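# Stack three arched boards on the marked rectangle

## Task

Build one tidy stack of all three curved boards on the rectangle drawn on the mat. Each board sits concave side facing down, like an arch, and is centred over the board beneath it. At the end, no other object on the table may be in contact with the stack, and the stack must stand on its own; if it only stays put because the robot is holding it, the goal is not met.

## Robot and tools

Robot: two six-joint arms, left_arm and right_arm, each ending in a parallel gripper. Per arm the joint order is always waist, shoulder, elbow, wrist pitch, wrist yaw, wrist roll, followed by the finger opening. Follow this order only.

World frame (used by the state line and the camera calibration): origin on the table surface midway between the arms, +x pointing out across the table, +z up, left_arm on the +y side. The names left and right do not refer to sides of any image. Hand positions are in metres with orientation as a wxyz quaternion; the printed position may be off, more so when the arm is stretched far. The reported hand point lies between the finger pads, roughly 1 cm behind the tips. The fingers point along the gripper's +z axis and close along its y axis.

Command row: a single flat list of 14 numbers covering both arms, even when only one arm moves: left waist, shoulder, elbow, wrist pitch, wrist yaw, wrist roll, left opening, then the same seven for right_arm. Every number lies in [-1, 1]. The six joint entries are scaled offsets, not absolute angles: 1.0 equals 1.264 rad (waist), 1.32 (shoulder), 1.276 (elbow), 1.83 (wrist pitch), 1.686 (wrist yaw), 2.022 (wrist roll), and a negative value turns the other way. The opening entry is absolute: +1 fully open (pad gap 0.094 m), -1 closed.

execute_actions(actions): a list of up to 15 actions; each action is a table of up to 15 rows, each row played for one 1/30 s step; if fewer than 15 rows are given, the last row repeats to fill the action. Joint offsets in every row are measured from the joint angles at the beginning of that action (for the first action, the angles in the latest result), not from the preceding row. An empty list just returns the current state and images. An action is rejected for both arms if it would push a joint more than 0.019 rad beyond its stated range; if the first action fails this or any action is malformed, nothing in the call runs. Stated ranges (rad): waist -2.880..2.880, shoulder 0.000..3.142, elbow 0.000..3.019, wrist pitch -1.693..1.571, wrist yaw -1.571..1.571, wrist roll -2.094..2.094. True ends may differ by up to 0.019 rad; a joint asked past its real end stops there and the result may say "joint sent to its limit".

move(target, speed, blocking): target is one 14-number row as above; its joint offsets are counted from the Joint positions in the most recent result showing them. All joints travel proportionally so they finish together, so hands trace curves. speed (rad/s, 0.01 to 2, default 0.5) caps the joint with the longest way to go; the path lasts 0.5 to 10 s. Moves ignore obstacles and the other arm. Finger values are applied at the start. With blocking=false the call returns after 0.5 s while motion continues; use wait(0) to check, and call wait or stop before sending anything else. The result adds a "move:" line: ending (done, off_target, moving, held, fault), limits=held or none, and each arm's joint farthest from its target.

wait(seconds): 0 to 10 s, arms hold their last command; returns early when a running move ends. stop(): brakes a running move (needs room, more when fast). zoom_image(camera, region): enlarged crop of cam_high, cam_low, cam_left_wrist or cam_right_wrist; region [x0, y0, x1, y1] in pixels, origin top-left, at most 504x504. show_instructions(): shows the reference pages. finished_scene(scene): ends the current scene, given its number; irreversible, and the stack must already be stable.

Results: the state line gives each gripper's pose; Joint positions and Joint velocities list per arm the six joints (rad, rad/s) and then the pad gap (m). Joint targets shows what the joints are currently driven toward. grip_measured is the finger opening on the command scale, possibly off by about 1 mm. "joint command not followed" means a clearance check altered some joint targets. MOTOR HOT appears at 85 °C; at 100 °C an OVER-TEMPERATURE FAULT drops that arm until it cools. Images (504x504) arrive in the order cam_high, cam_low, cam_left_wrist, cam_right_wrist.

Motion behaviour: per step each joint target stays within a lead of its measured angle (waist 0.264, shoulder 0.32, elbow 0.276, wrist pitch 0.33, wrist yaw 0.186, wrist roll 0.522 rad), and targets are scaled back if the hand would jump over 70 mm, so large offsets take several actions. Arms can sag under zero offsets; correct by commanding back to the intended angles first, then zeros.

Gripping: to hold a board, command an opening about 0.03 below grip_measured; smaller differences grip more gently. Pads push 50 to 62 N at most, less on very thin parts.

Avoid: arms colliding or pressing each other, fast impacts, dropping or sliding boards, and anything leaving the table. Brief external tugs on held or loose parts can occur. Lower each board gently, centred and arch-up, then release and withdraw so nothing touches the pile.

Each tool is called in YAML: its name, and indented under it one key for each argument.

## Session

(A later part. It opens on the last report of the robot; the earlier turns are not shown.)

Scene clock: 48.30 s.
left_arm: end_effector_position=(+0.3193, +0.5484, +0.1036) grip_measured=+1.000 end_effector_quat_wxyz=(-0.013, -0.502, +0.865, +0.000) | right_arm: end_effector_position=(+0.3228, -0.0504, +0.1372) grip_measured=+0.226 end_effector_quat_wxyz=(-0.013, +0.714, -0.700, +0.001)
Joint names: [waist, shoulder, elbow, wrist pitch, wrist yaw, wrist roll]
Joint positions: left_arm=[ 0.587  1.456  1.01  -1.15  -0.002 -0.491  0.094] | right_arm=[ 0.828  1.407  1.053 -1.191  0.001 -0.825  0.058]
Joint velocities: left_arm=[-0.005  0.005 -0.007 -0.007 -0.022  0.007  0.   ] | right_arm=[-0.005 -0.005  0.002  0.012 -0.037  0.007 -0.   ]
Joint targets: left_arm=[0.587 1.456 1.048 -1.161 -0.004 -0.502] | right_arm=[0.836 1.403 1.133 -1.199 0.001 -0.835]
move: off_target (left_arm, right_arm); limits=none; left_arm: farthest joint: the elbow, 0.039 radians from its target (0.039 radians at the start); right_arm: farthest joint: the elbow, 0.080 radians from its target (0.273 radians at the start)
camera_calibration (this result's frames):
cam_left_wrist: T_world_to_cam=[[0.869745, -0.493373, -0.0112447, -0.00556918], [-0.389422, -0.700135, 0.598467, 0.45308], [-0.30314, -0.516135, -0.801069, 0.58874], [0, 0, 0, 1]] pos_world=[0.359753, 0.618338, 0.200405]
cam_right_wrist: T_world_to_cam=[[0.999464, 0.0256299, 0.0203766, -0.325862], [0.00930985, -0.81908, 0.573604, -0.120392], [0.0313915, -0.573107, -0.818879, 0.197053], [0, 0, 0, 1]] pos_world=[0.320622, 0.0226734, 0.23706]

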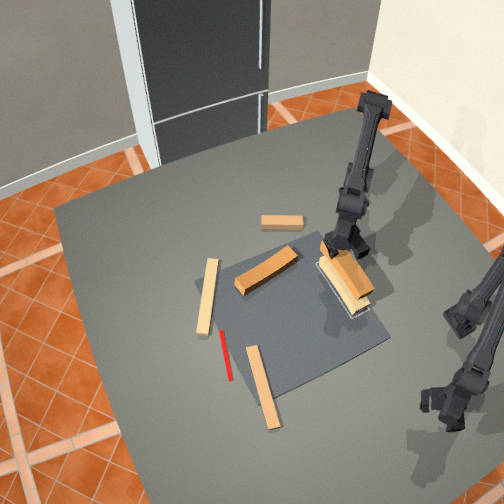

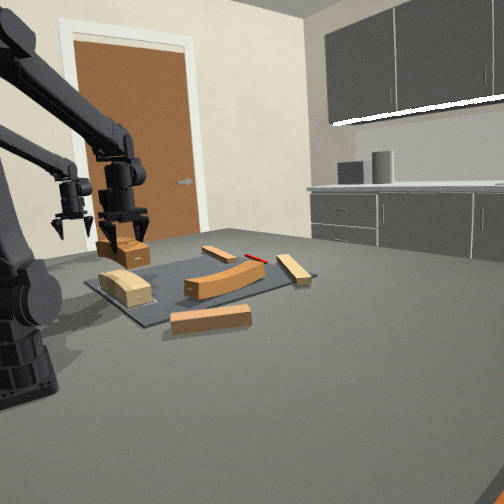

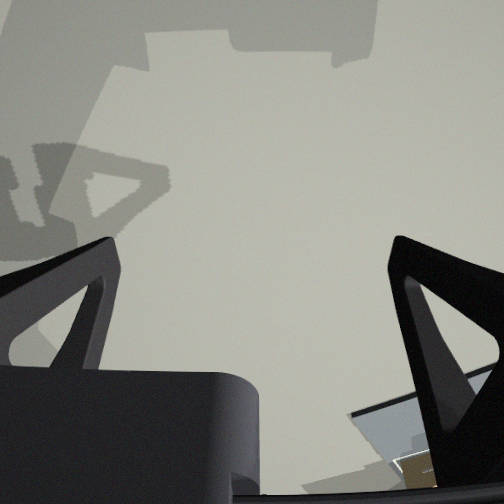

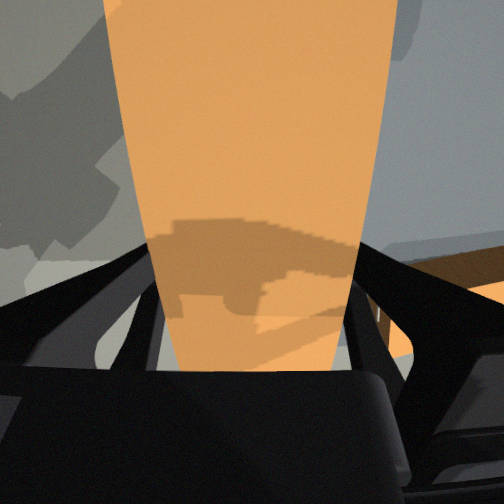

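move:
  target: [0,0,0.03,0,0,0,1,0,0.032,-0.05,0.062,0,0.011,0.192]
  speed: 0.15

zoom_image:
  camera: "cam_high"
  region: [295,225,405,335]

zoom_image:
  camera: "cam_low"
  region: [70,230,190,330]

Scene clock: 49.73 s.
left_arm: end_effector_position=(+0.3193, +0.5484, +0.1036) grip_measured=+1.000 end_effector_quat_wxyz=(-0.013, -0.502, +0.865, +0.000) | right_arm: end_effector_position=(+0.3184, -0.0548, +0.0937) grip_measured=+0.226 end_effector_quat_wxyz=(+0.000, +0.710, -0.704, +0.001)
Joint names: [waist, shoulder, elbow, wrist pitch, wrist yaw, wrist roll]
Joint positions: left_arm=[ 0.587  1.456  1.01  -1.15  -0.002 -0.492  0.094] | right_arm=[ 0.828  1.456  0.981 -1.096  0.001 -0.813  0.058]
Joint velocities: left_arm=[0.005 0.005 0.002 0.002 0.051 0.051 0.   ] | right_arm=[-0.015 -0.015 -0.007  0.002  0.007  0.007 -0.001]
Joint targets: left_arm=[0.587 1.456 1.048 -1.150 -0.002 -0.491] | right_arm=[0.828 1.449 0.989 -1.078 0.001 -0.803]
move: off_target (left_arm); limits=none; left_arm: farthest joint: the elbow, 0.039 radians from its target (0.039 radians at the start); right_arm: farthest joint: the wrist pitch, 0.018 radians from its target (0.114 radians at the start)
camera_calibration (this result's frames):
cam_left_wrist: T_world_to_cam=[[0.870121, -0.492709, -0.0112617, -0.00605143], [-0.388882, -0.700442, 0.598458, 0.453077], [-0.302754, -0.516352, -0.801075, 0.588736], [0, 0, 0, 1]] pos_world=[0.359701, 0.618367, 0.200406]
cam_right_wrist: T_world_to_cam=[[0.999907, 0.0136201, 0.000923685, -0.319363], [0.0104673, -0.808363, 0.588592, -0.100203], [0.00876335, -0.588527, -0.80843, 0.164463], [0, 0, 0, 1]] pos_world=[0.318941, 0.0201403, 0.19223]

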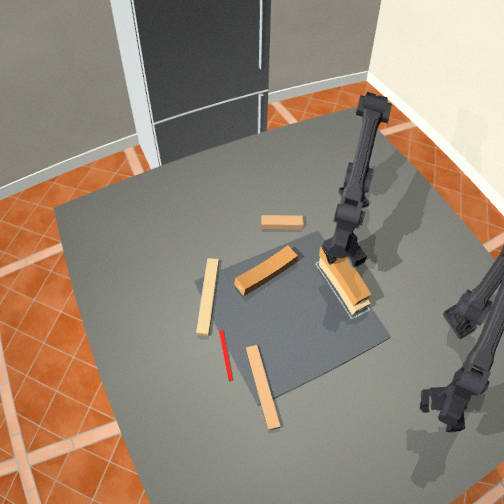

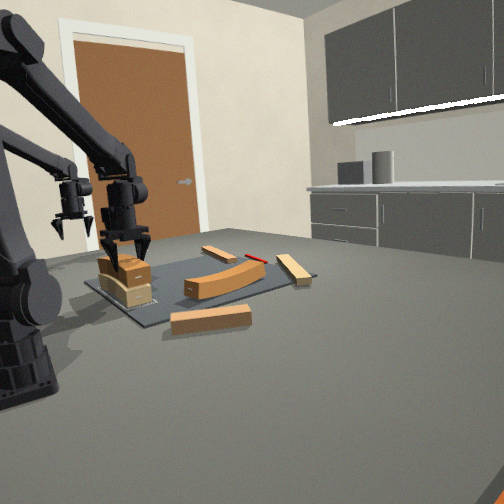

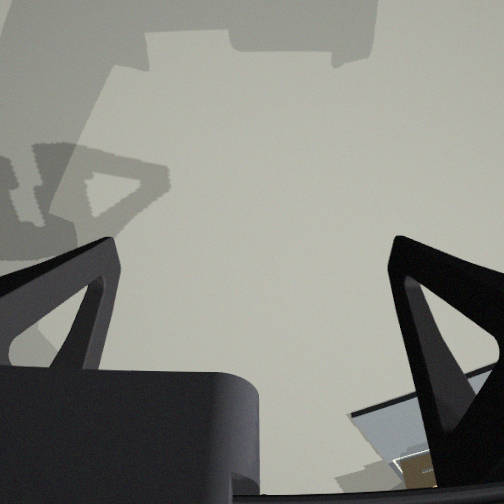

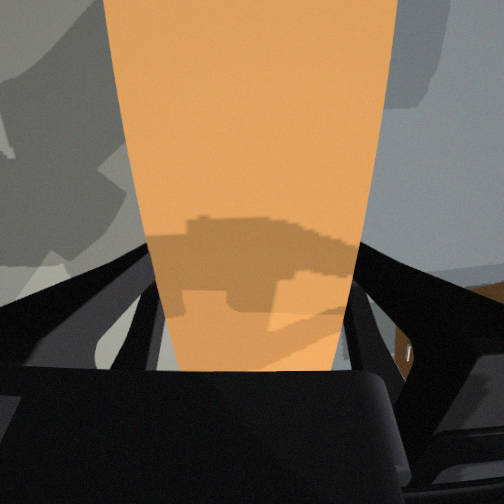

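Region (295, 225, 405, 335) of cam_high's 504x504 image, scaled by 4.582, with more detail than that image has.

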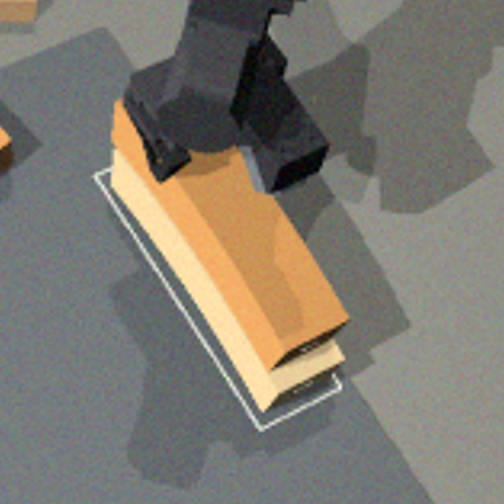

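Region (70, 230, 190, 330) of cam_low's 504x504 image, scaled by 4.200, with more detail than that image has.

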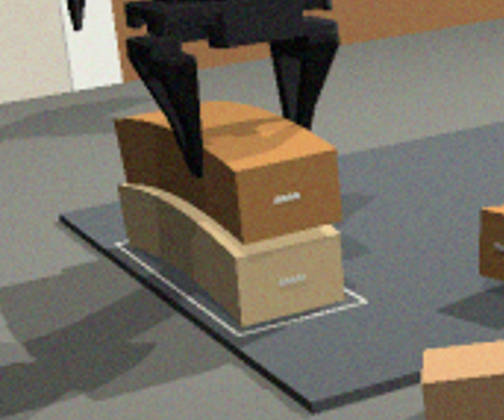

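move:
  target: [0,0,0.03,0,0,0,1,0,0.008,0.01,0.019,0,0,0.192]
  speed: 0.05

zoom_image:
  camera: "cam_high"
  region: [305,235,390,325]

zoom_image:
  camera: "cam_low"
  region: [85,245,170,315]

Scene clock: 51.37 s.
left_arm: end_effector_position=(+0.3193, +0.5484, +0.1036) grip_measured=+1.000 end_effector_quat_wxyz=(-0.013, -0.502, +0.865, +0.000) | right_arm: end_effector_position=(+0.3204, -0.0529, +0.0901) grip_measured=+0.226 end_effector_quat_wxyz=(-0.004, +0.710, -0.705, +0.001)
Joint names: [waist, shoulder, elbow, wrist pitch, wrist yaw, wrist roll]
Joint positions: left_arm=[ 0.587  1.456  1.01  -1.15  -0.002 -0.492  0.094] | right_arm=[ 0.828  1.464  0.978 -1.078  0.001 -0.813  0.058]
Joint velocities: left_arm=[-0.005  0.005  0.022  0.007  0.037  0.022  0.   ] | right_arm=[-0.015 -0.015  0.012 -0.007 -0.037 -0.022 -0.   ]
Joint targets: left_arm=[0.587 1.456 1.048 -1.150 -0.002 -0.492] | right_arm=[0.828 1.467 0.994 -1.061 0.001 -0.813]
move: off_target (left_arm); limits=none; left_arm: farthest joint: the elbow, 0.039 radians from its target (0.039 radians at the start); right_arm: farthest joint: the wrist pitch, 0.017 radians from its target (0.034 radians at the start)
camera_calibration (this result's frames):
cam_left_wrist: T_world_to_cam=[[0.870121, -0.492709, -0.0112617, -0.00605143], [-0.388882, -0.700442, 0.598458, 0.453077], [-0.302754, -0.516352, -0.801075, 0.588736], [0, 0, 0, 1]] pos_world=[0.359701, 0.618367, 0.200406]
cam_right_wrist: T_world_to_cam=[[0.999892, 0.013219, 0.00649601, -0.321952], [0.00693157, -0.811466, 0.584358, -0.0951242], [0.0129959, -0.58425, -0.81147, 0.161779], [0, 0, 0, 1]] pos_world=[0.320474, 0.0215849, 0.188957]

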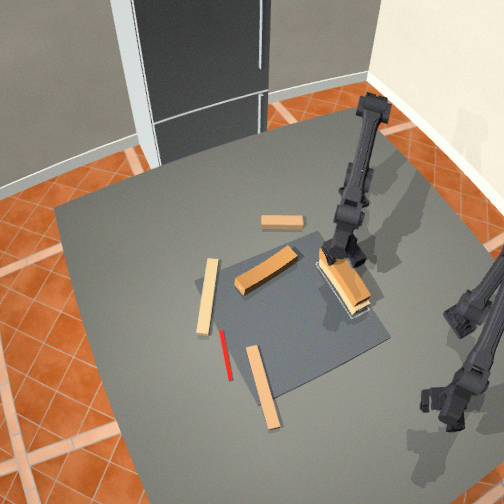

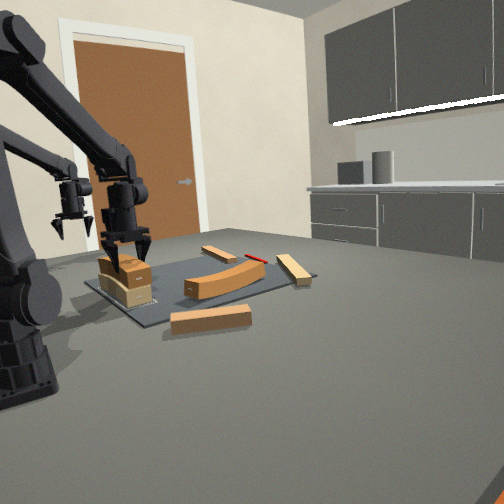

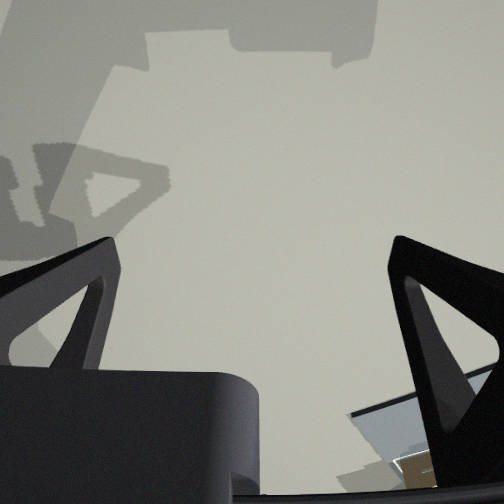

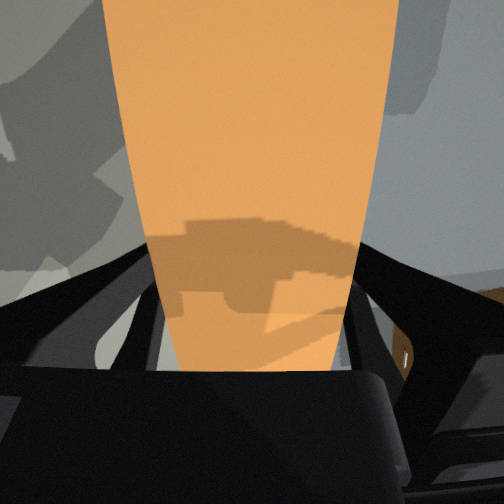

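Region (305, 235, 390, 325) of cam_high's 504x504 image, scaled by 5.600, with more detail than that image has.

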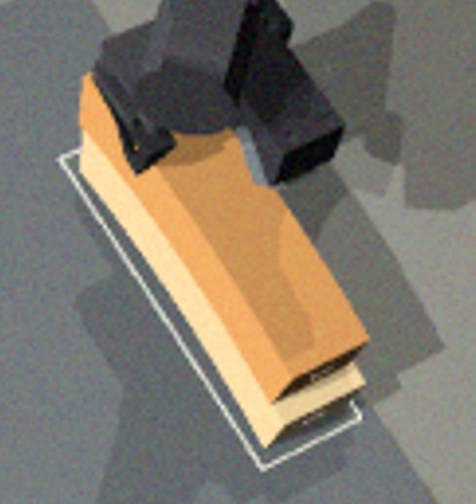

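Region (85, 245, 170, 315) of cam_low's 504x504 image, scaled by 5.929, with more detail than that image has; it fills the top 415 rows of this view, and the rest is white.

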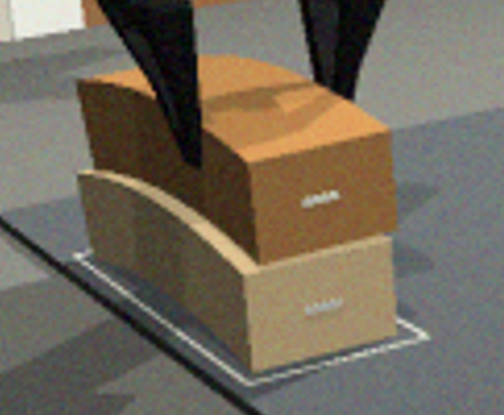

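move:
  target: [0,0,0.03,0,0,0,1,0,-0.045,0.012,0.005,0,0,0.192]
  speed: 0.1

move:
  target: [0,0,0.03,0,0,0,1,0.017,-0.02,0.012,0.005,0,0.012,0.192]
  speed: 0.06

zoom_image:
  camera: "cam_high"
  region: [305,235,390,325]

zoom_image:
  camera: "cam_low"
  region: [85,245,170,315]

Scene clock: 52.80 s.
left_arm: end_effector_position=(+0.3193, +0.5484, +0.1036) grip_measured=+1.000 end_effector_quat_wxyz=(-0.013, -0.502, +0.865, +0.000) | right_arm: end_effector_position=(+0.3207, -0.0526, +0.0952) grip_measured=+0.226 end_effector_quat_wxyz=(-0.011, +0.710, -0.705, +0.001)
Joint names: [waist, shoulder, elbow, wrist pitch, wrist yaw, wrist roll]
Joint positions: left_arm=[ 0.587  1.456  1.01  -1.15  -0.002 -0.492  0.094] | right_arm=[ 0.828  1.449  0.977 -1.078  0.002 -0.813  0.058]
Joint velocities: left_arm=[-0.005 -0.005  0.017 -0.007  0.066  0.007  0.   ] | right_arm=[-0.005 -0.015 -0.002  0.007 -0.037 -0.051 -0.001]
Joint targets: left_arm=[0.587 1.456 1.048 -1.150 -0.002 -0.492] | right_arm=[0.828 1.404 0.993 -1.069 0.001 -0.813]
move: off_target (left_arm, right_arm); limits=none; left_arm: farthest joint: the elbow, 0.039 radians from its target (0.039 radians at the start); right_arm: farthest joint: the shoulder, 0.045 radians from its target (0.059 radians at the start)
camera_calibration (this result's frames):
cam_left_wrist: T_world_to_cam=[[0.870121, -0.492709, -0.0112617, -0.00605143], [-0.388882, -0.700442, 0.598458, 0.453077], [-0.302754, -0.516352, -0.801075, 0.588736], [0, 0, 0, 1]] pos_world=[0.359701, 0.618367, 0.200406]
cam_right_wrist: T_world_to_cam=[[0.999769, 0.0131017, 0.0170631, -0.323287], [0.00086443, -0.816983, 0.576662, -0.0955872], [0.0214955, -0.576513, -0.816805, 0.1643], [0, 0, 0, 1]] pos_world=[0.319763, 0.0208636, 0.194839]

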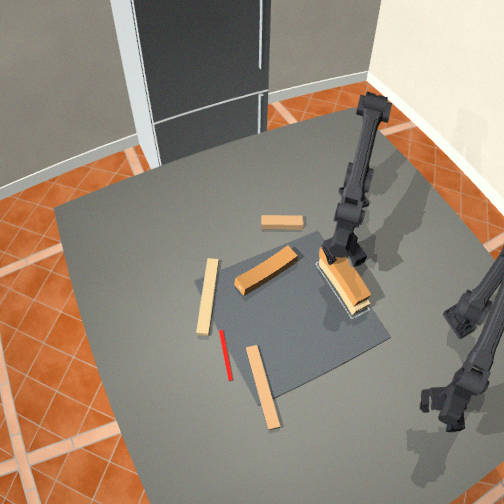

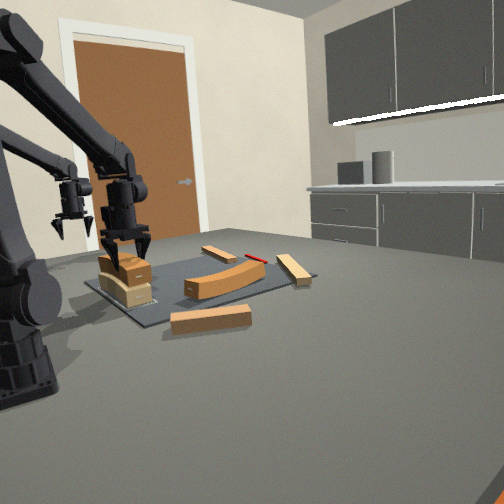

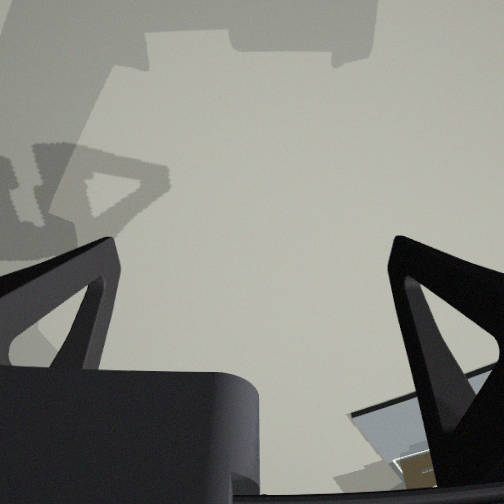

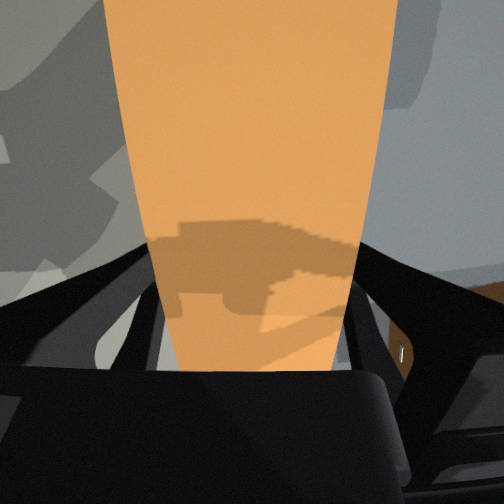

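Scene clock: 53.80 s.
left_arm: end_effector_position=(+0.3193, +0.5484, +0.1036) grip_measured=+1.000 end_effector_quat_wxyz=(-0.013, -0.502, +0.865, +0.000) | right_arm: end_effector_position=(+0.3160, -0.0508, +0.0934) grip_measured=+0.226 end_effector_quat_wxyz=(-0.008, +0.709, -0.705, +0.001)
Joint names: [waist, shoulder, elbow, wrist pitch, wrist yaw, wrist roll]
Joint positions: left_arm=[ 0.587  1.456  1.01  -1.15  -0.002 -0.492  0.094] | right_arm=[ 0.84   1.45   0.972 -1.078  0.003 -0.799  0.058]
Joint velocities: left_arm=[ 0.005 -0.005 -0.012 -0.002 -0.022  0.11   0.   ] | right_arm=[-0.024 -0.015 -0.027  0.007 -0.022 -0.051  0.   ]
Joint targets: left_arm=[0.587 1.456 1.048 -1.150 -0.002 -0.492] | right_arm=[0.849 1.423 0.993 -1.069 0.002 -0.788]
move: off_target (left_arm, right_arm); limits=none; left_arm: farthest joint: the elbow, 0.039 radians from its target (0.039 radians at the start); right_arm: farthest joint: the shoulder, 0.027 radians from its target (0.027 radians at the start)
camera_calibration (this result's frames):
cam_left_wrist: T_world_to_cam=[[0.870121, -0.492709, -0.0112617, -0.00605143], [-0.388882, -0.700442, 0.598458, 0.453077], [-0.302754, -0.516352, -0.801075, 0.588736], [0, 0, 0, 1]] pos_world=[0.359701, 0.618367, 0.200406]
cam_right_wrist: T_world_to_cam=[[0.99984, 0.0116266, 0.0135602, -0.318346], [0.00160707, -0.814633, 0.579975, -0.0934378], [0.0177897, -0.579861, -0.814521, 0.164744], [0, 0, 0, 1]] pos_world=[0.315515, 0.0231123, 0.192696]

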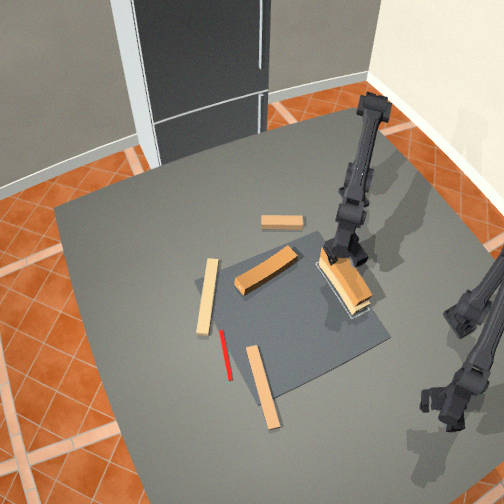

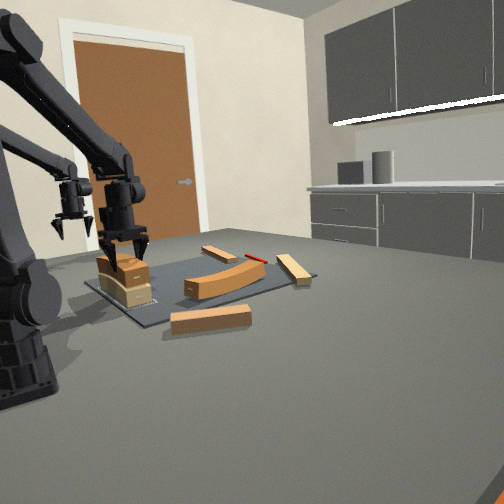

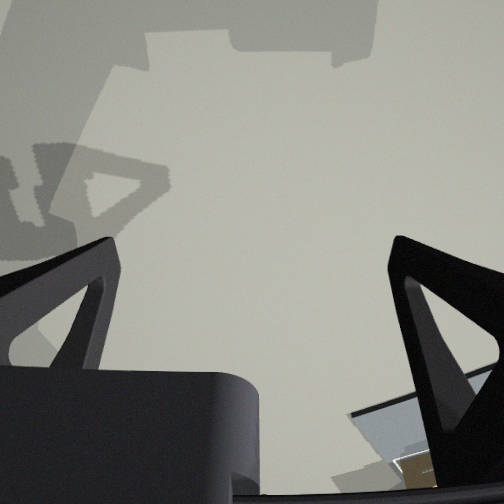

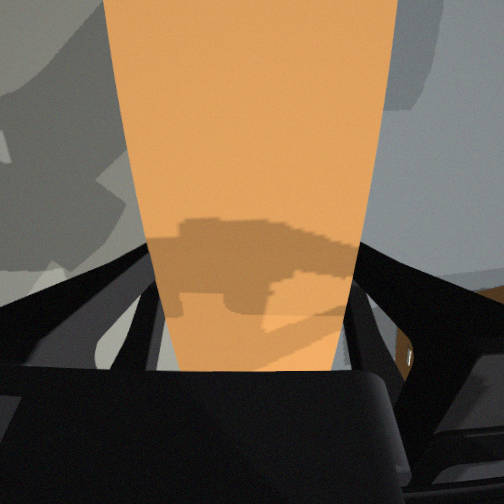

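Region (305, 235, 390, 325) of cam_high's 504x504 image, scaled by 5.600, with more detail than that image has.

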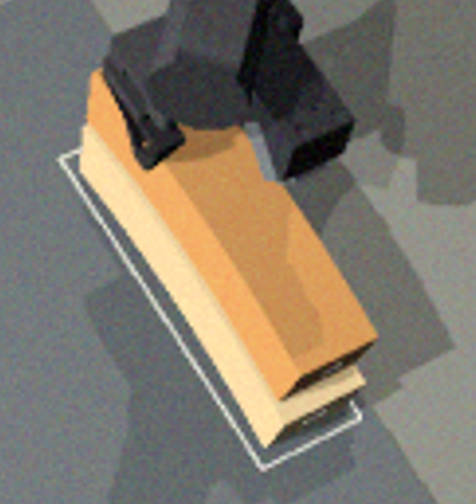

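Region (85, 245, 170, 315) of cam_low's 504x504 image, scaled by 5.929, with more detail than that image has; it fills the top 415 rows of this view, and the rest is white.

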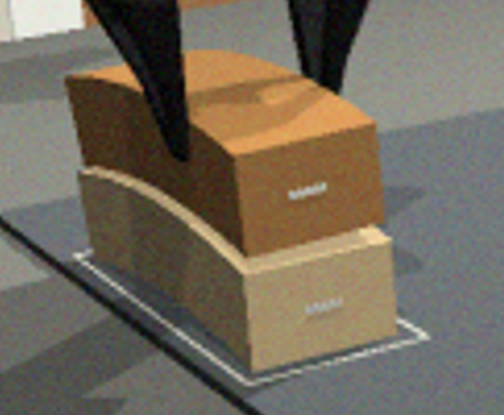

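execute_actions:
  actions: []

zoom_image:
  camera: "cam_high"
  region: [290,220,410,340]

zoom_image:
  camera: "cam_low"
  region: [70,230,190,330]

Scene clock: 54.97 s.
left_arm: end_effector_position=(+0.3193, +0.5484, +0.1036) grip_measured=+1.000 end_effector_quat_wxyz=(-0.013, -0.502, +0.865, +0.000) | right_arm: end_effector_position=(+0.3160, -0.0508, +0.0934) grip_measured=+0.226 end_effector_quat_wxyz=(-0.008, +0.709, -0.705, +0.001)
Joint names: [waist, shoulder, elbow, wrist pitch, wrist yaw, wrist roll]
Joint positions: left_arm=[ 0.587  1.456  1.01  -1.15  -0.002 -0.492  0.094] | right_arm=[ 0.84   1.45   0.972 -1.078  0.003 -0.798  0.058]
Joint velocities: left_arm=[-0.005 -0.024 -0.022 -0.007 -0.007  0.066  0.   ] | right_arm=[-0.015 -0.015 -0.002 -0.027 -0.007  0.051  0.001]
Joint targets: left_arm=[0.587 1.456 1.048 -1.150 -0.002 -0.492] | right_arm=[0.849 1.423 0.993 -1.069 0.002 -0.788]
camera_calibration (this result's frames):
cam_left_wrist: T_world_to_cam=[[0.870121, -0.492709, -0.0112617, -0.00605143], [-0.388882, -0.700442, 0.598458, 0.453077], [-0.302754, -0.516352, -0.801075, 0.588736], [0, 0, 0, 1]] pos_world=[0.359701, 0.618367, 0.200406]
cam_right_wrist: T_world_to_cam=[[0.999849, 0.0108637, 0.0135532, -0.318387], [0.000989743, -0.81464, 0.579967, -0.0932422], [0.0173416, -0.579866, -0.814527, 0.164886], [0, 0, 0, 1]] pos_world=[0.315572, 0.0231117, 0.192697]

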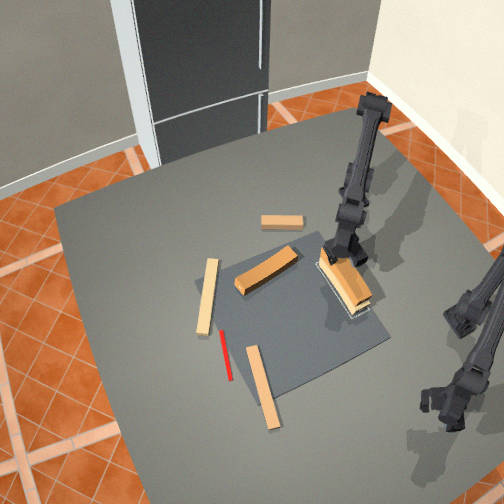

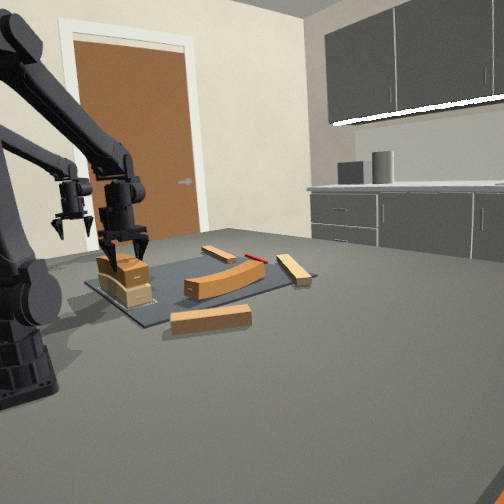

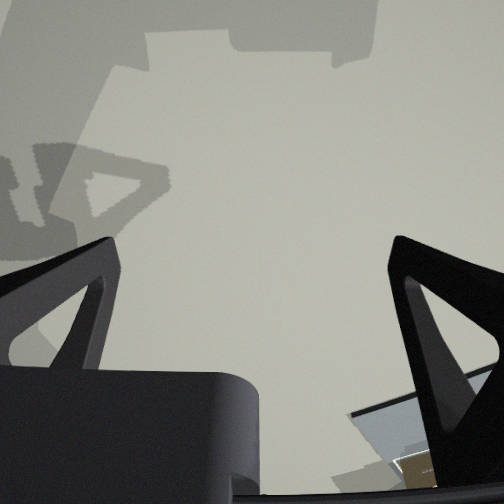

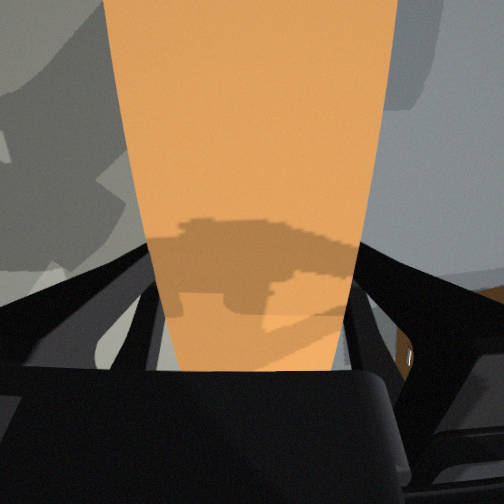

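Region (290, 220, 410, 340) of cam_high's 504x504 image, scaled by 4.200, with more detail than that image has.

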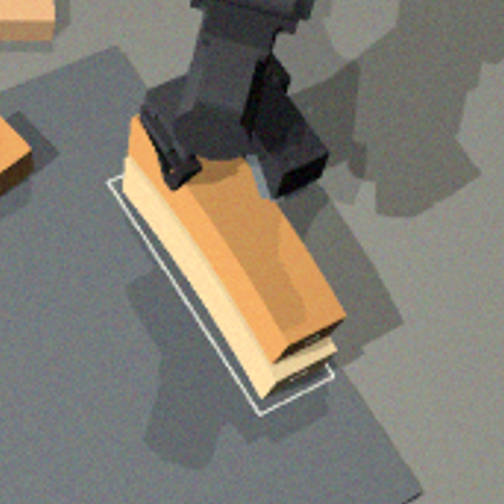

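Region (70, 230, 190, 330) of cam_low's 504x504 image, scaled by 4.200, with more detail than that image has.

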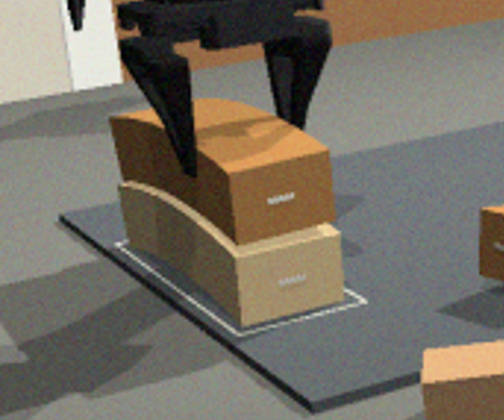

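move:
  target: [0,0,0.03,0,0,0,1, 0,-0.004,0.074,0.008,0,0.005,0.192]
  speed: 0.15

Scene clock: 56.27 s.
left_arm: end_effector_position=(+0.3193, +0.5484, +0.1036) grip_measured=+1.000 end_effector_quat_wxyz=(-0.013, -0.502, +0.865, +0.000) | right_arm: end_effector_position=(+0.3229, -0.0441, +0.1003) grip_measured=+0.226 end_effector_quat_wxyz=(-0.018, +0.709, -0.705, +0.002)
Joint names: [waist, shoulder, elbow, wrist pitch, wrist yaw, wrist roll]
Joint positions: left_arm=[ 0.587  1.456  1.01  -1.15  -0.002 -0.492  0.094] | right_arm=[ 0.84   1.453  0.996 -1.078  0.003 -0.798  0.058]
Joint velocities: left_arm=[-0.005  0.005 -0.007  0.002 -0.051  0.051  0.   ] | right_arm=[ 0.005 -0.015  0.002  0.007  0.051  0.11   0.   ]
Joint targets: left_arm=[0.587 1.456 1.048 -1.150 -0.002 -0.492] | right_arm=[0.840 1.444 1.067 -1.063 0.002 -0.788]
move: off_target (left_arm, right_arm); limits=none; left_arm: farthest joint: the elbow, 0.039 radians from its target (0.039 radians at the start); right_arm: farthest joint: the elbow, 0.071 radians from its target (0.094 radians at the start)
camera_calibration (this result's frames):
cam_left_wrist: T_world_to_cam=[[0.870121, -0.492709, -0.0112617, -0.00605143], [-0.388882, -0.700442, 0.598458, 0.453077], [-0.302754, -0.516352, -0.801075, 0.588736], [0, 0, 0, 1]] pos_world=[0.359701, 0.618367, 0.200406]
cam_right_wrist: T_world_to_cam=[[0.999546, 0.0101808, 0.0283663, -0.326873], [-0.00775535, -0.822631, 0.568522, -0.0882023], [0.029123, -0.568484, -0.822179, 0.17178], [0, 0, 0, 1]] pos_world=[0.321038, 0.0284241, 0.200651]

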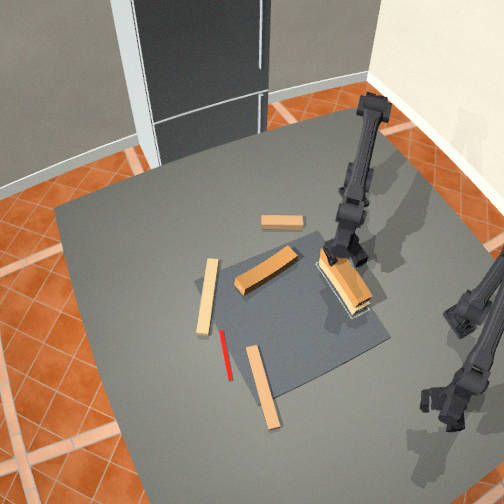

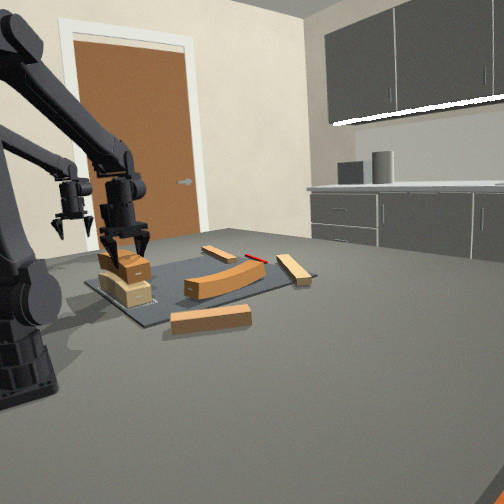

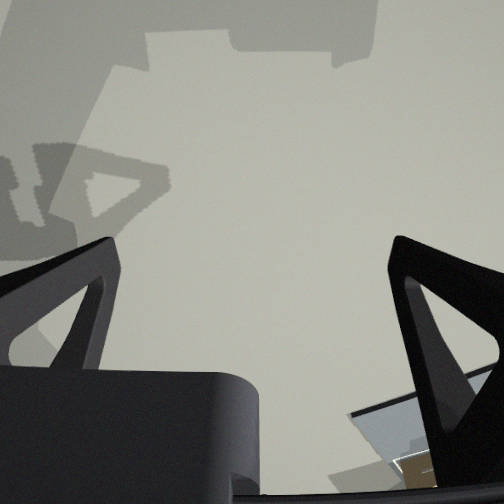

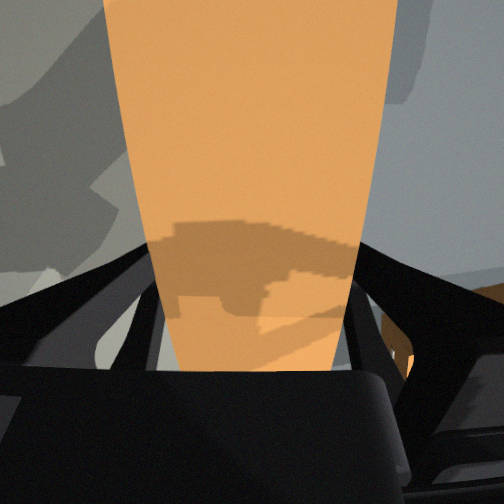

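move:
  target: [0,0,0.03,0,0,0,1, 0,0.002,-0.002,0,0,0.005,0.192]
  speed: 0.1

zoom_image:
  camera: "cam_high"
  region: [290,220,410,340]

zoom_image:
  camera: "cam_low"
  region: [70,230,190,330]

Scene clock: 57.27 s.
left_arm: end_effector_position=(+0.3193, +0.5484, +0.1036) grip_measured=+1.000 end_effector_quat_wxyz=(-0.013, -0.502, +0.865, +0.000) | right_arm: end_effector_position=(+0.3200, -0.0471, +0.0940) grip_measured=+0.226 end_effector_quat_wxyz=(-0.009, +0.709, -0.706, +0.002)
Joint names: [waist, shoulder, elbow, wrist pitch, wrist yaw, wrist roll]
Joint positions: left_arm=[ 0.587  1.456  1.01  -1.15  -0.002 -0.492  0.094] | right_arm=[ 0.84   1.461  0.986 -1.078  0.003 -0.798  0.058]
Joint velocities: left_arm=[ 0.005 -0.005  0.002 -0.027  0.007 -0.022  0.   ] | right_arm=[-0.005 -0.005 -0.002  0.002 -0.007  0.022 -0.001]
Joint targets: left_arm=[0.587 1.456 1.048 -1.150 -0.002 -0.492] | right_arm=[0.840 1.455 0.993 -1.078 0.003 -0.788]
move: off_target (left_arm); limits=none; left_arm: farthest joint: the elbow, 0.039 radians from its target (0.039 radians at the start); right_arm: farthest joint: the wrist roll, 0.010 radians from its target (0.010 radians at the start)
camera_calibration (this result's frames):
cam_left_wrist: T_world_to_cam=[[0.870121, -0.492709, -0.0112617, -0.00605143], [-0.388882, -0.700442, 0.598458, 0.453077], [-0.302754, -0.516352, -0.801075, 0.588736], [0, 0, 0, 1]] pos_world=[0.359701, 0.618367, 0.200406]
cam_right_wrist: T_world_to_cam=[[0.999817, 0.0104495, 0.0160015, -0.322595], [-0.000742379, -0.815413, 0.578879, -0.0900118], [0.0190968, -0.578785, -0.815256, 0.167039], [0, 0, 0, 1]] pos_world=[0.31928, 0.0266542, 0.193448]

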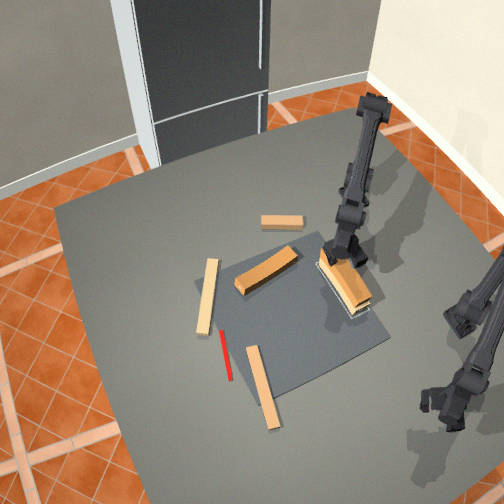

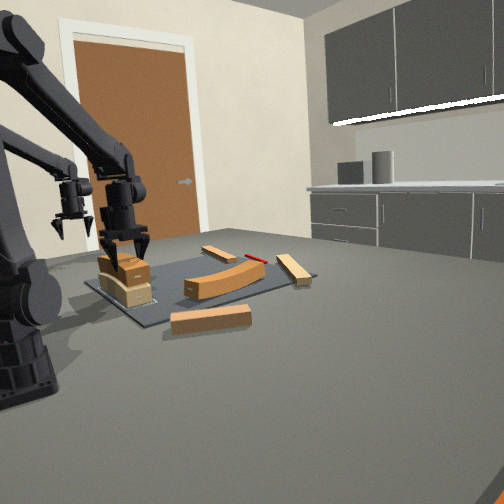

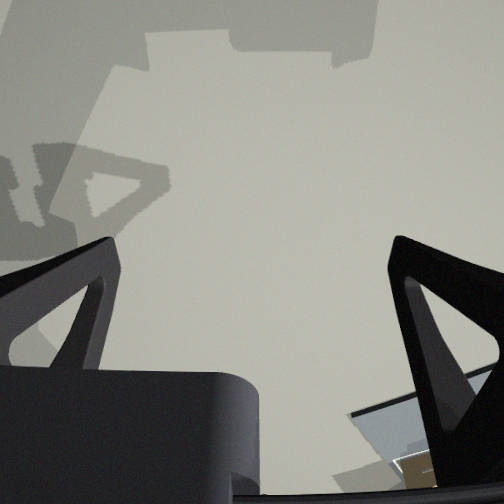

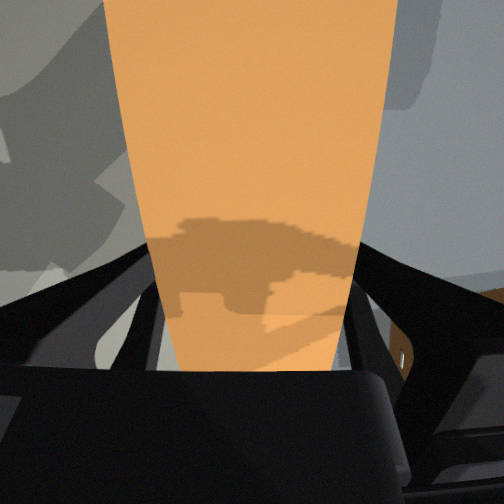

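Region (290, 220, 410, 340) of cam_high's 504x504 image, scaled by 4.200, with more detail than that image has.

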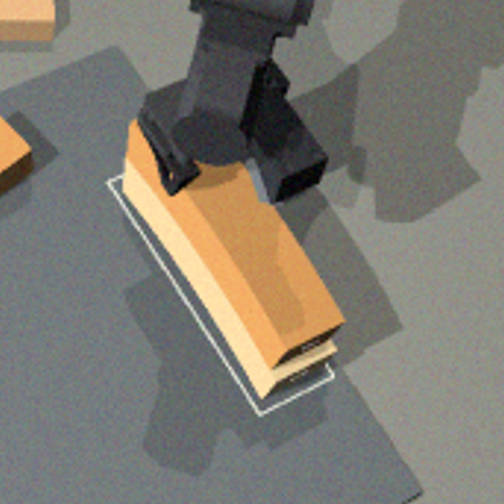

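Region (70, 230, 190, 330) of cam_low's 504x504 image, scaled by 4.200, with more detail than that image has.

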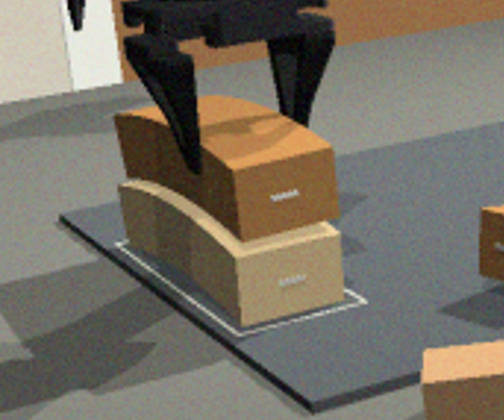

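Lowering onto the board.

move:
  target: [0,0,0.03,0,0,0,1, 0,0.006,0.012,0,0,0.005,0.192]
  speed: 0.05

zoom_image:
  camera: "cam_high"
  region: [290,220,410,340]

zoom_image:
  camera: "cam_low"
  region: [70,230,190,330]

Scene clock: 58.43 s.
left_arm: end_effector_position=(+0.3193, +0.5484, +0.1036) grip_measured=+1.000 end_effector_quat_wxyz=(-0.013, -0.502, +0.865, +0.000) | right_arm: end_effector_position=(+0.3185, -0.0487, +0.0902) grip_measured=+0.226 end_effector_quat_wxyz=(-0.004, +0.709, -0.706, +0.002)
Joint names: [waist, shoulder, elbow, wrist pitch, wrist yaw, wrist roll]
Joint positions: left_arm=[ 0.587  1.456  1.01  -1.15  -0.002 -0.492  0.094] | right_arm=[ 0.84   1.467  0.982 -1.078  0.004 -0.797  0.058]
Joint velocities: left_arm=[ 0.005 -0.015  0.032 -0.007  0.037 -0.037  0.   ] | right_arm=[ 0.005 -0.015  0.002  0.017  0.007  0.037 -0.   ]
Joint targets: left_arm=[0.587 1.456 1.048 -1.150 -0.002 -0.492] | right_arm=[0.840 1.469 1.001 -1.078 0.003 -0.787]
move: off_target (left_arm); limits=none; left_arm: farthest joint: the elbow, 0.039 radians from its target (0.039 radians at the start); right_arm: farthest joint: the elbow, 0.020 radians from its target (0.015 radians at the start)
camera_calibration (this result's frames):
cam_left_wrist: T_world_to_cam=[[0.870121, -0.492709, -0.0112617, -0.00605143], [-0.388882, -0.700442, 0.598458, 0.453077], [-0.302754, -0.516352, -0.801075, 0.588736], [0, 0, 0, 1]] pos_world=[0.359701, 0.618367, 0.200406]
cam_right_wrist: T_world_to_cam=[[0.999912, 0.0101584, 0.00857497, -0.320394], [0.00321983, -0.810897, 0.58518, -0.0906915], [0.0128979, -0.585101, -0.810858, 0.164319], [0, 0, 0, 1]] pos_world=[0.318538, 0.0258564, 0.189058]

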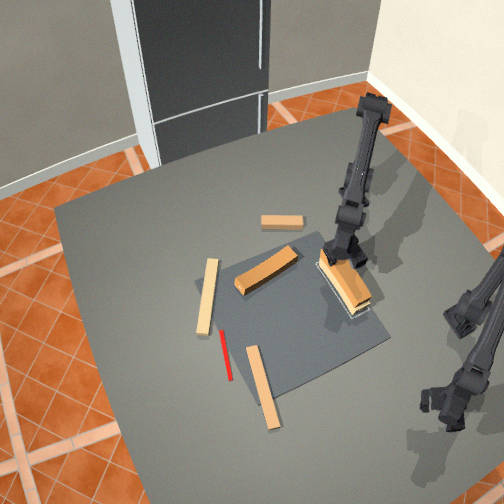

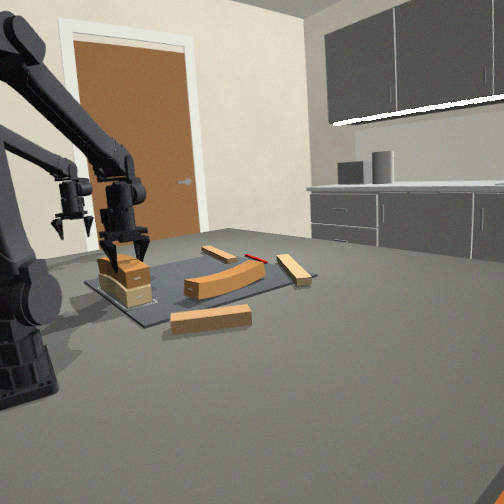

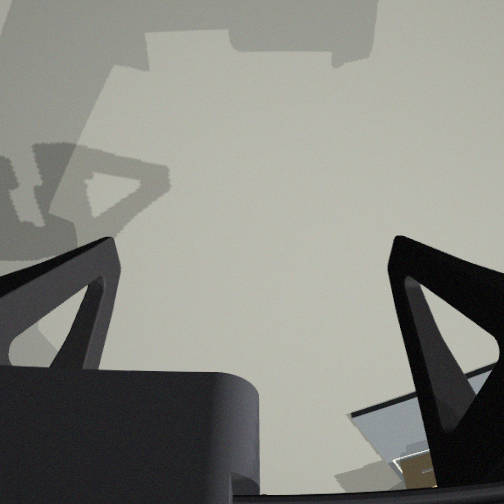

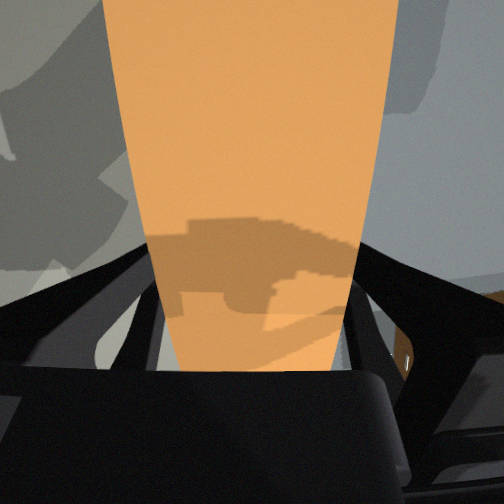

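Region (290, 220, 410, 340) of cam_high's 504x504 image, scaled by 4.200, with more detail than that image has.

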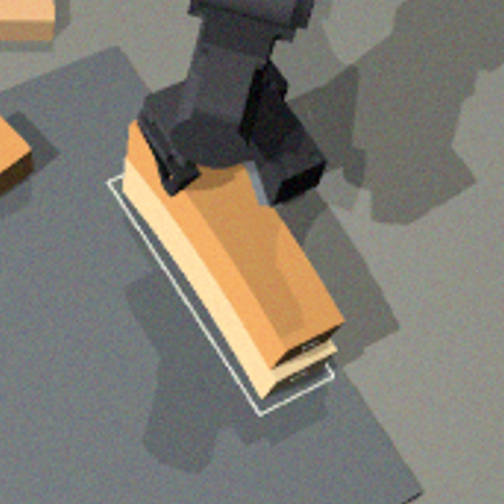

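Region (70, 230, 190, 330) of cam_low's 504x504 image, scaled by 4.200, with more detail than that image has.

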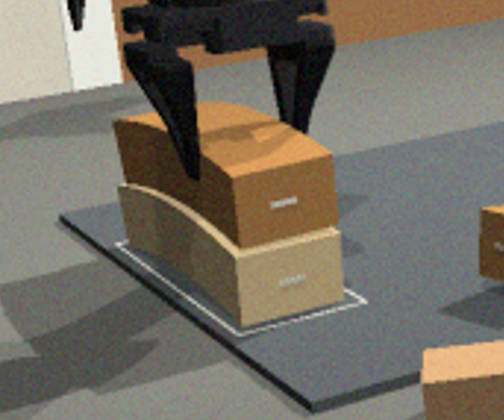

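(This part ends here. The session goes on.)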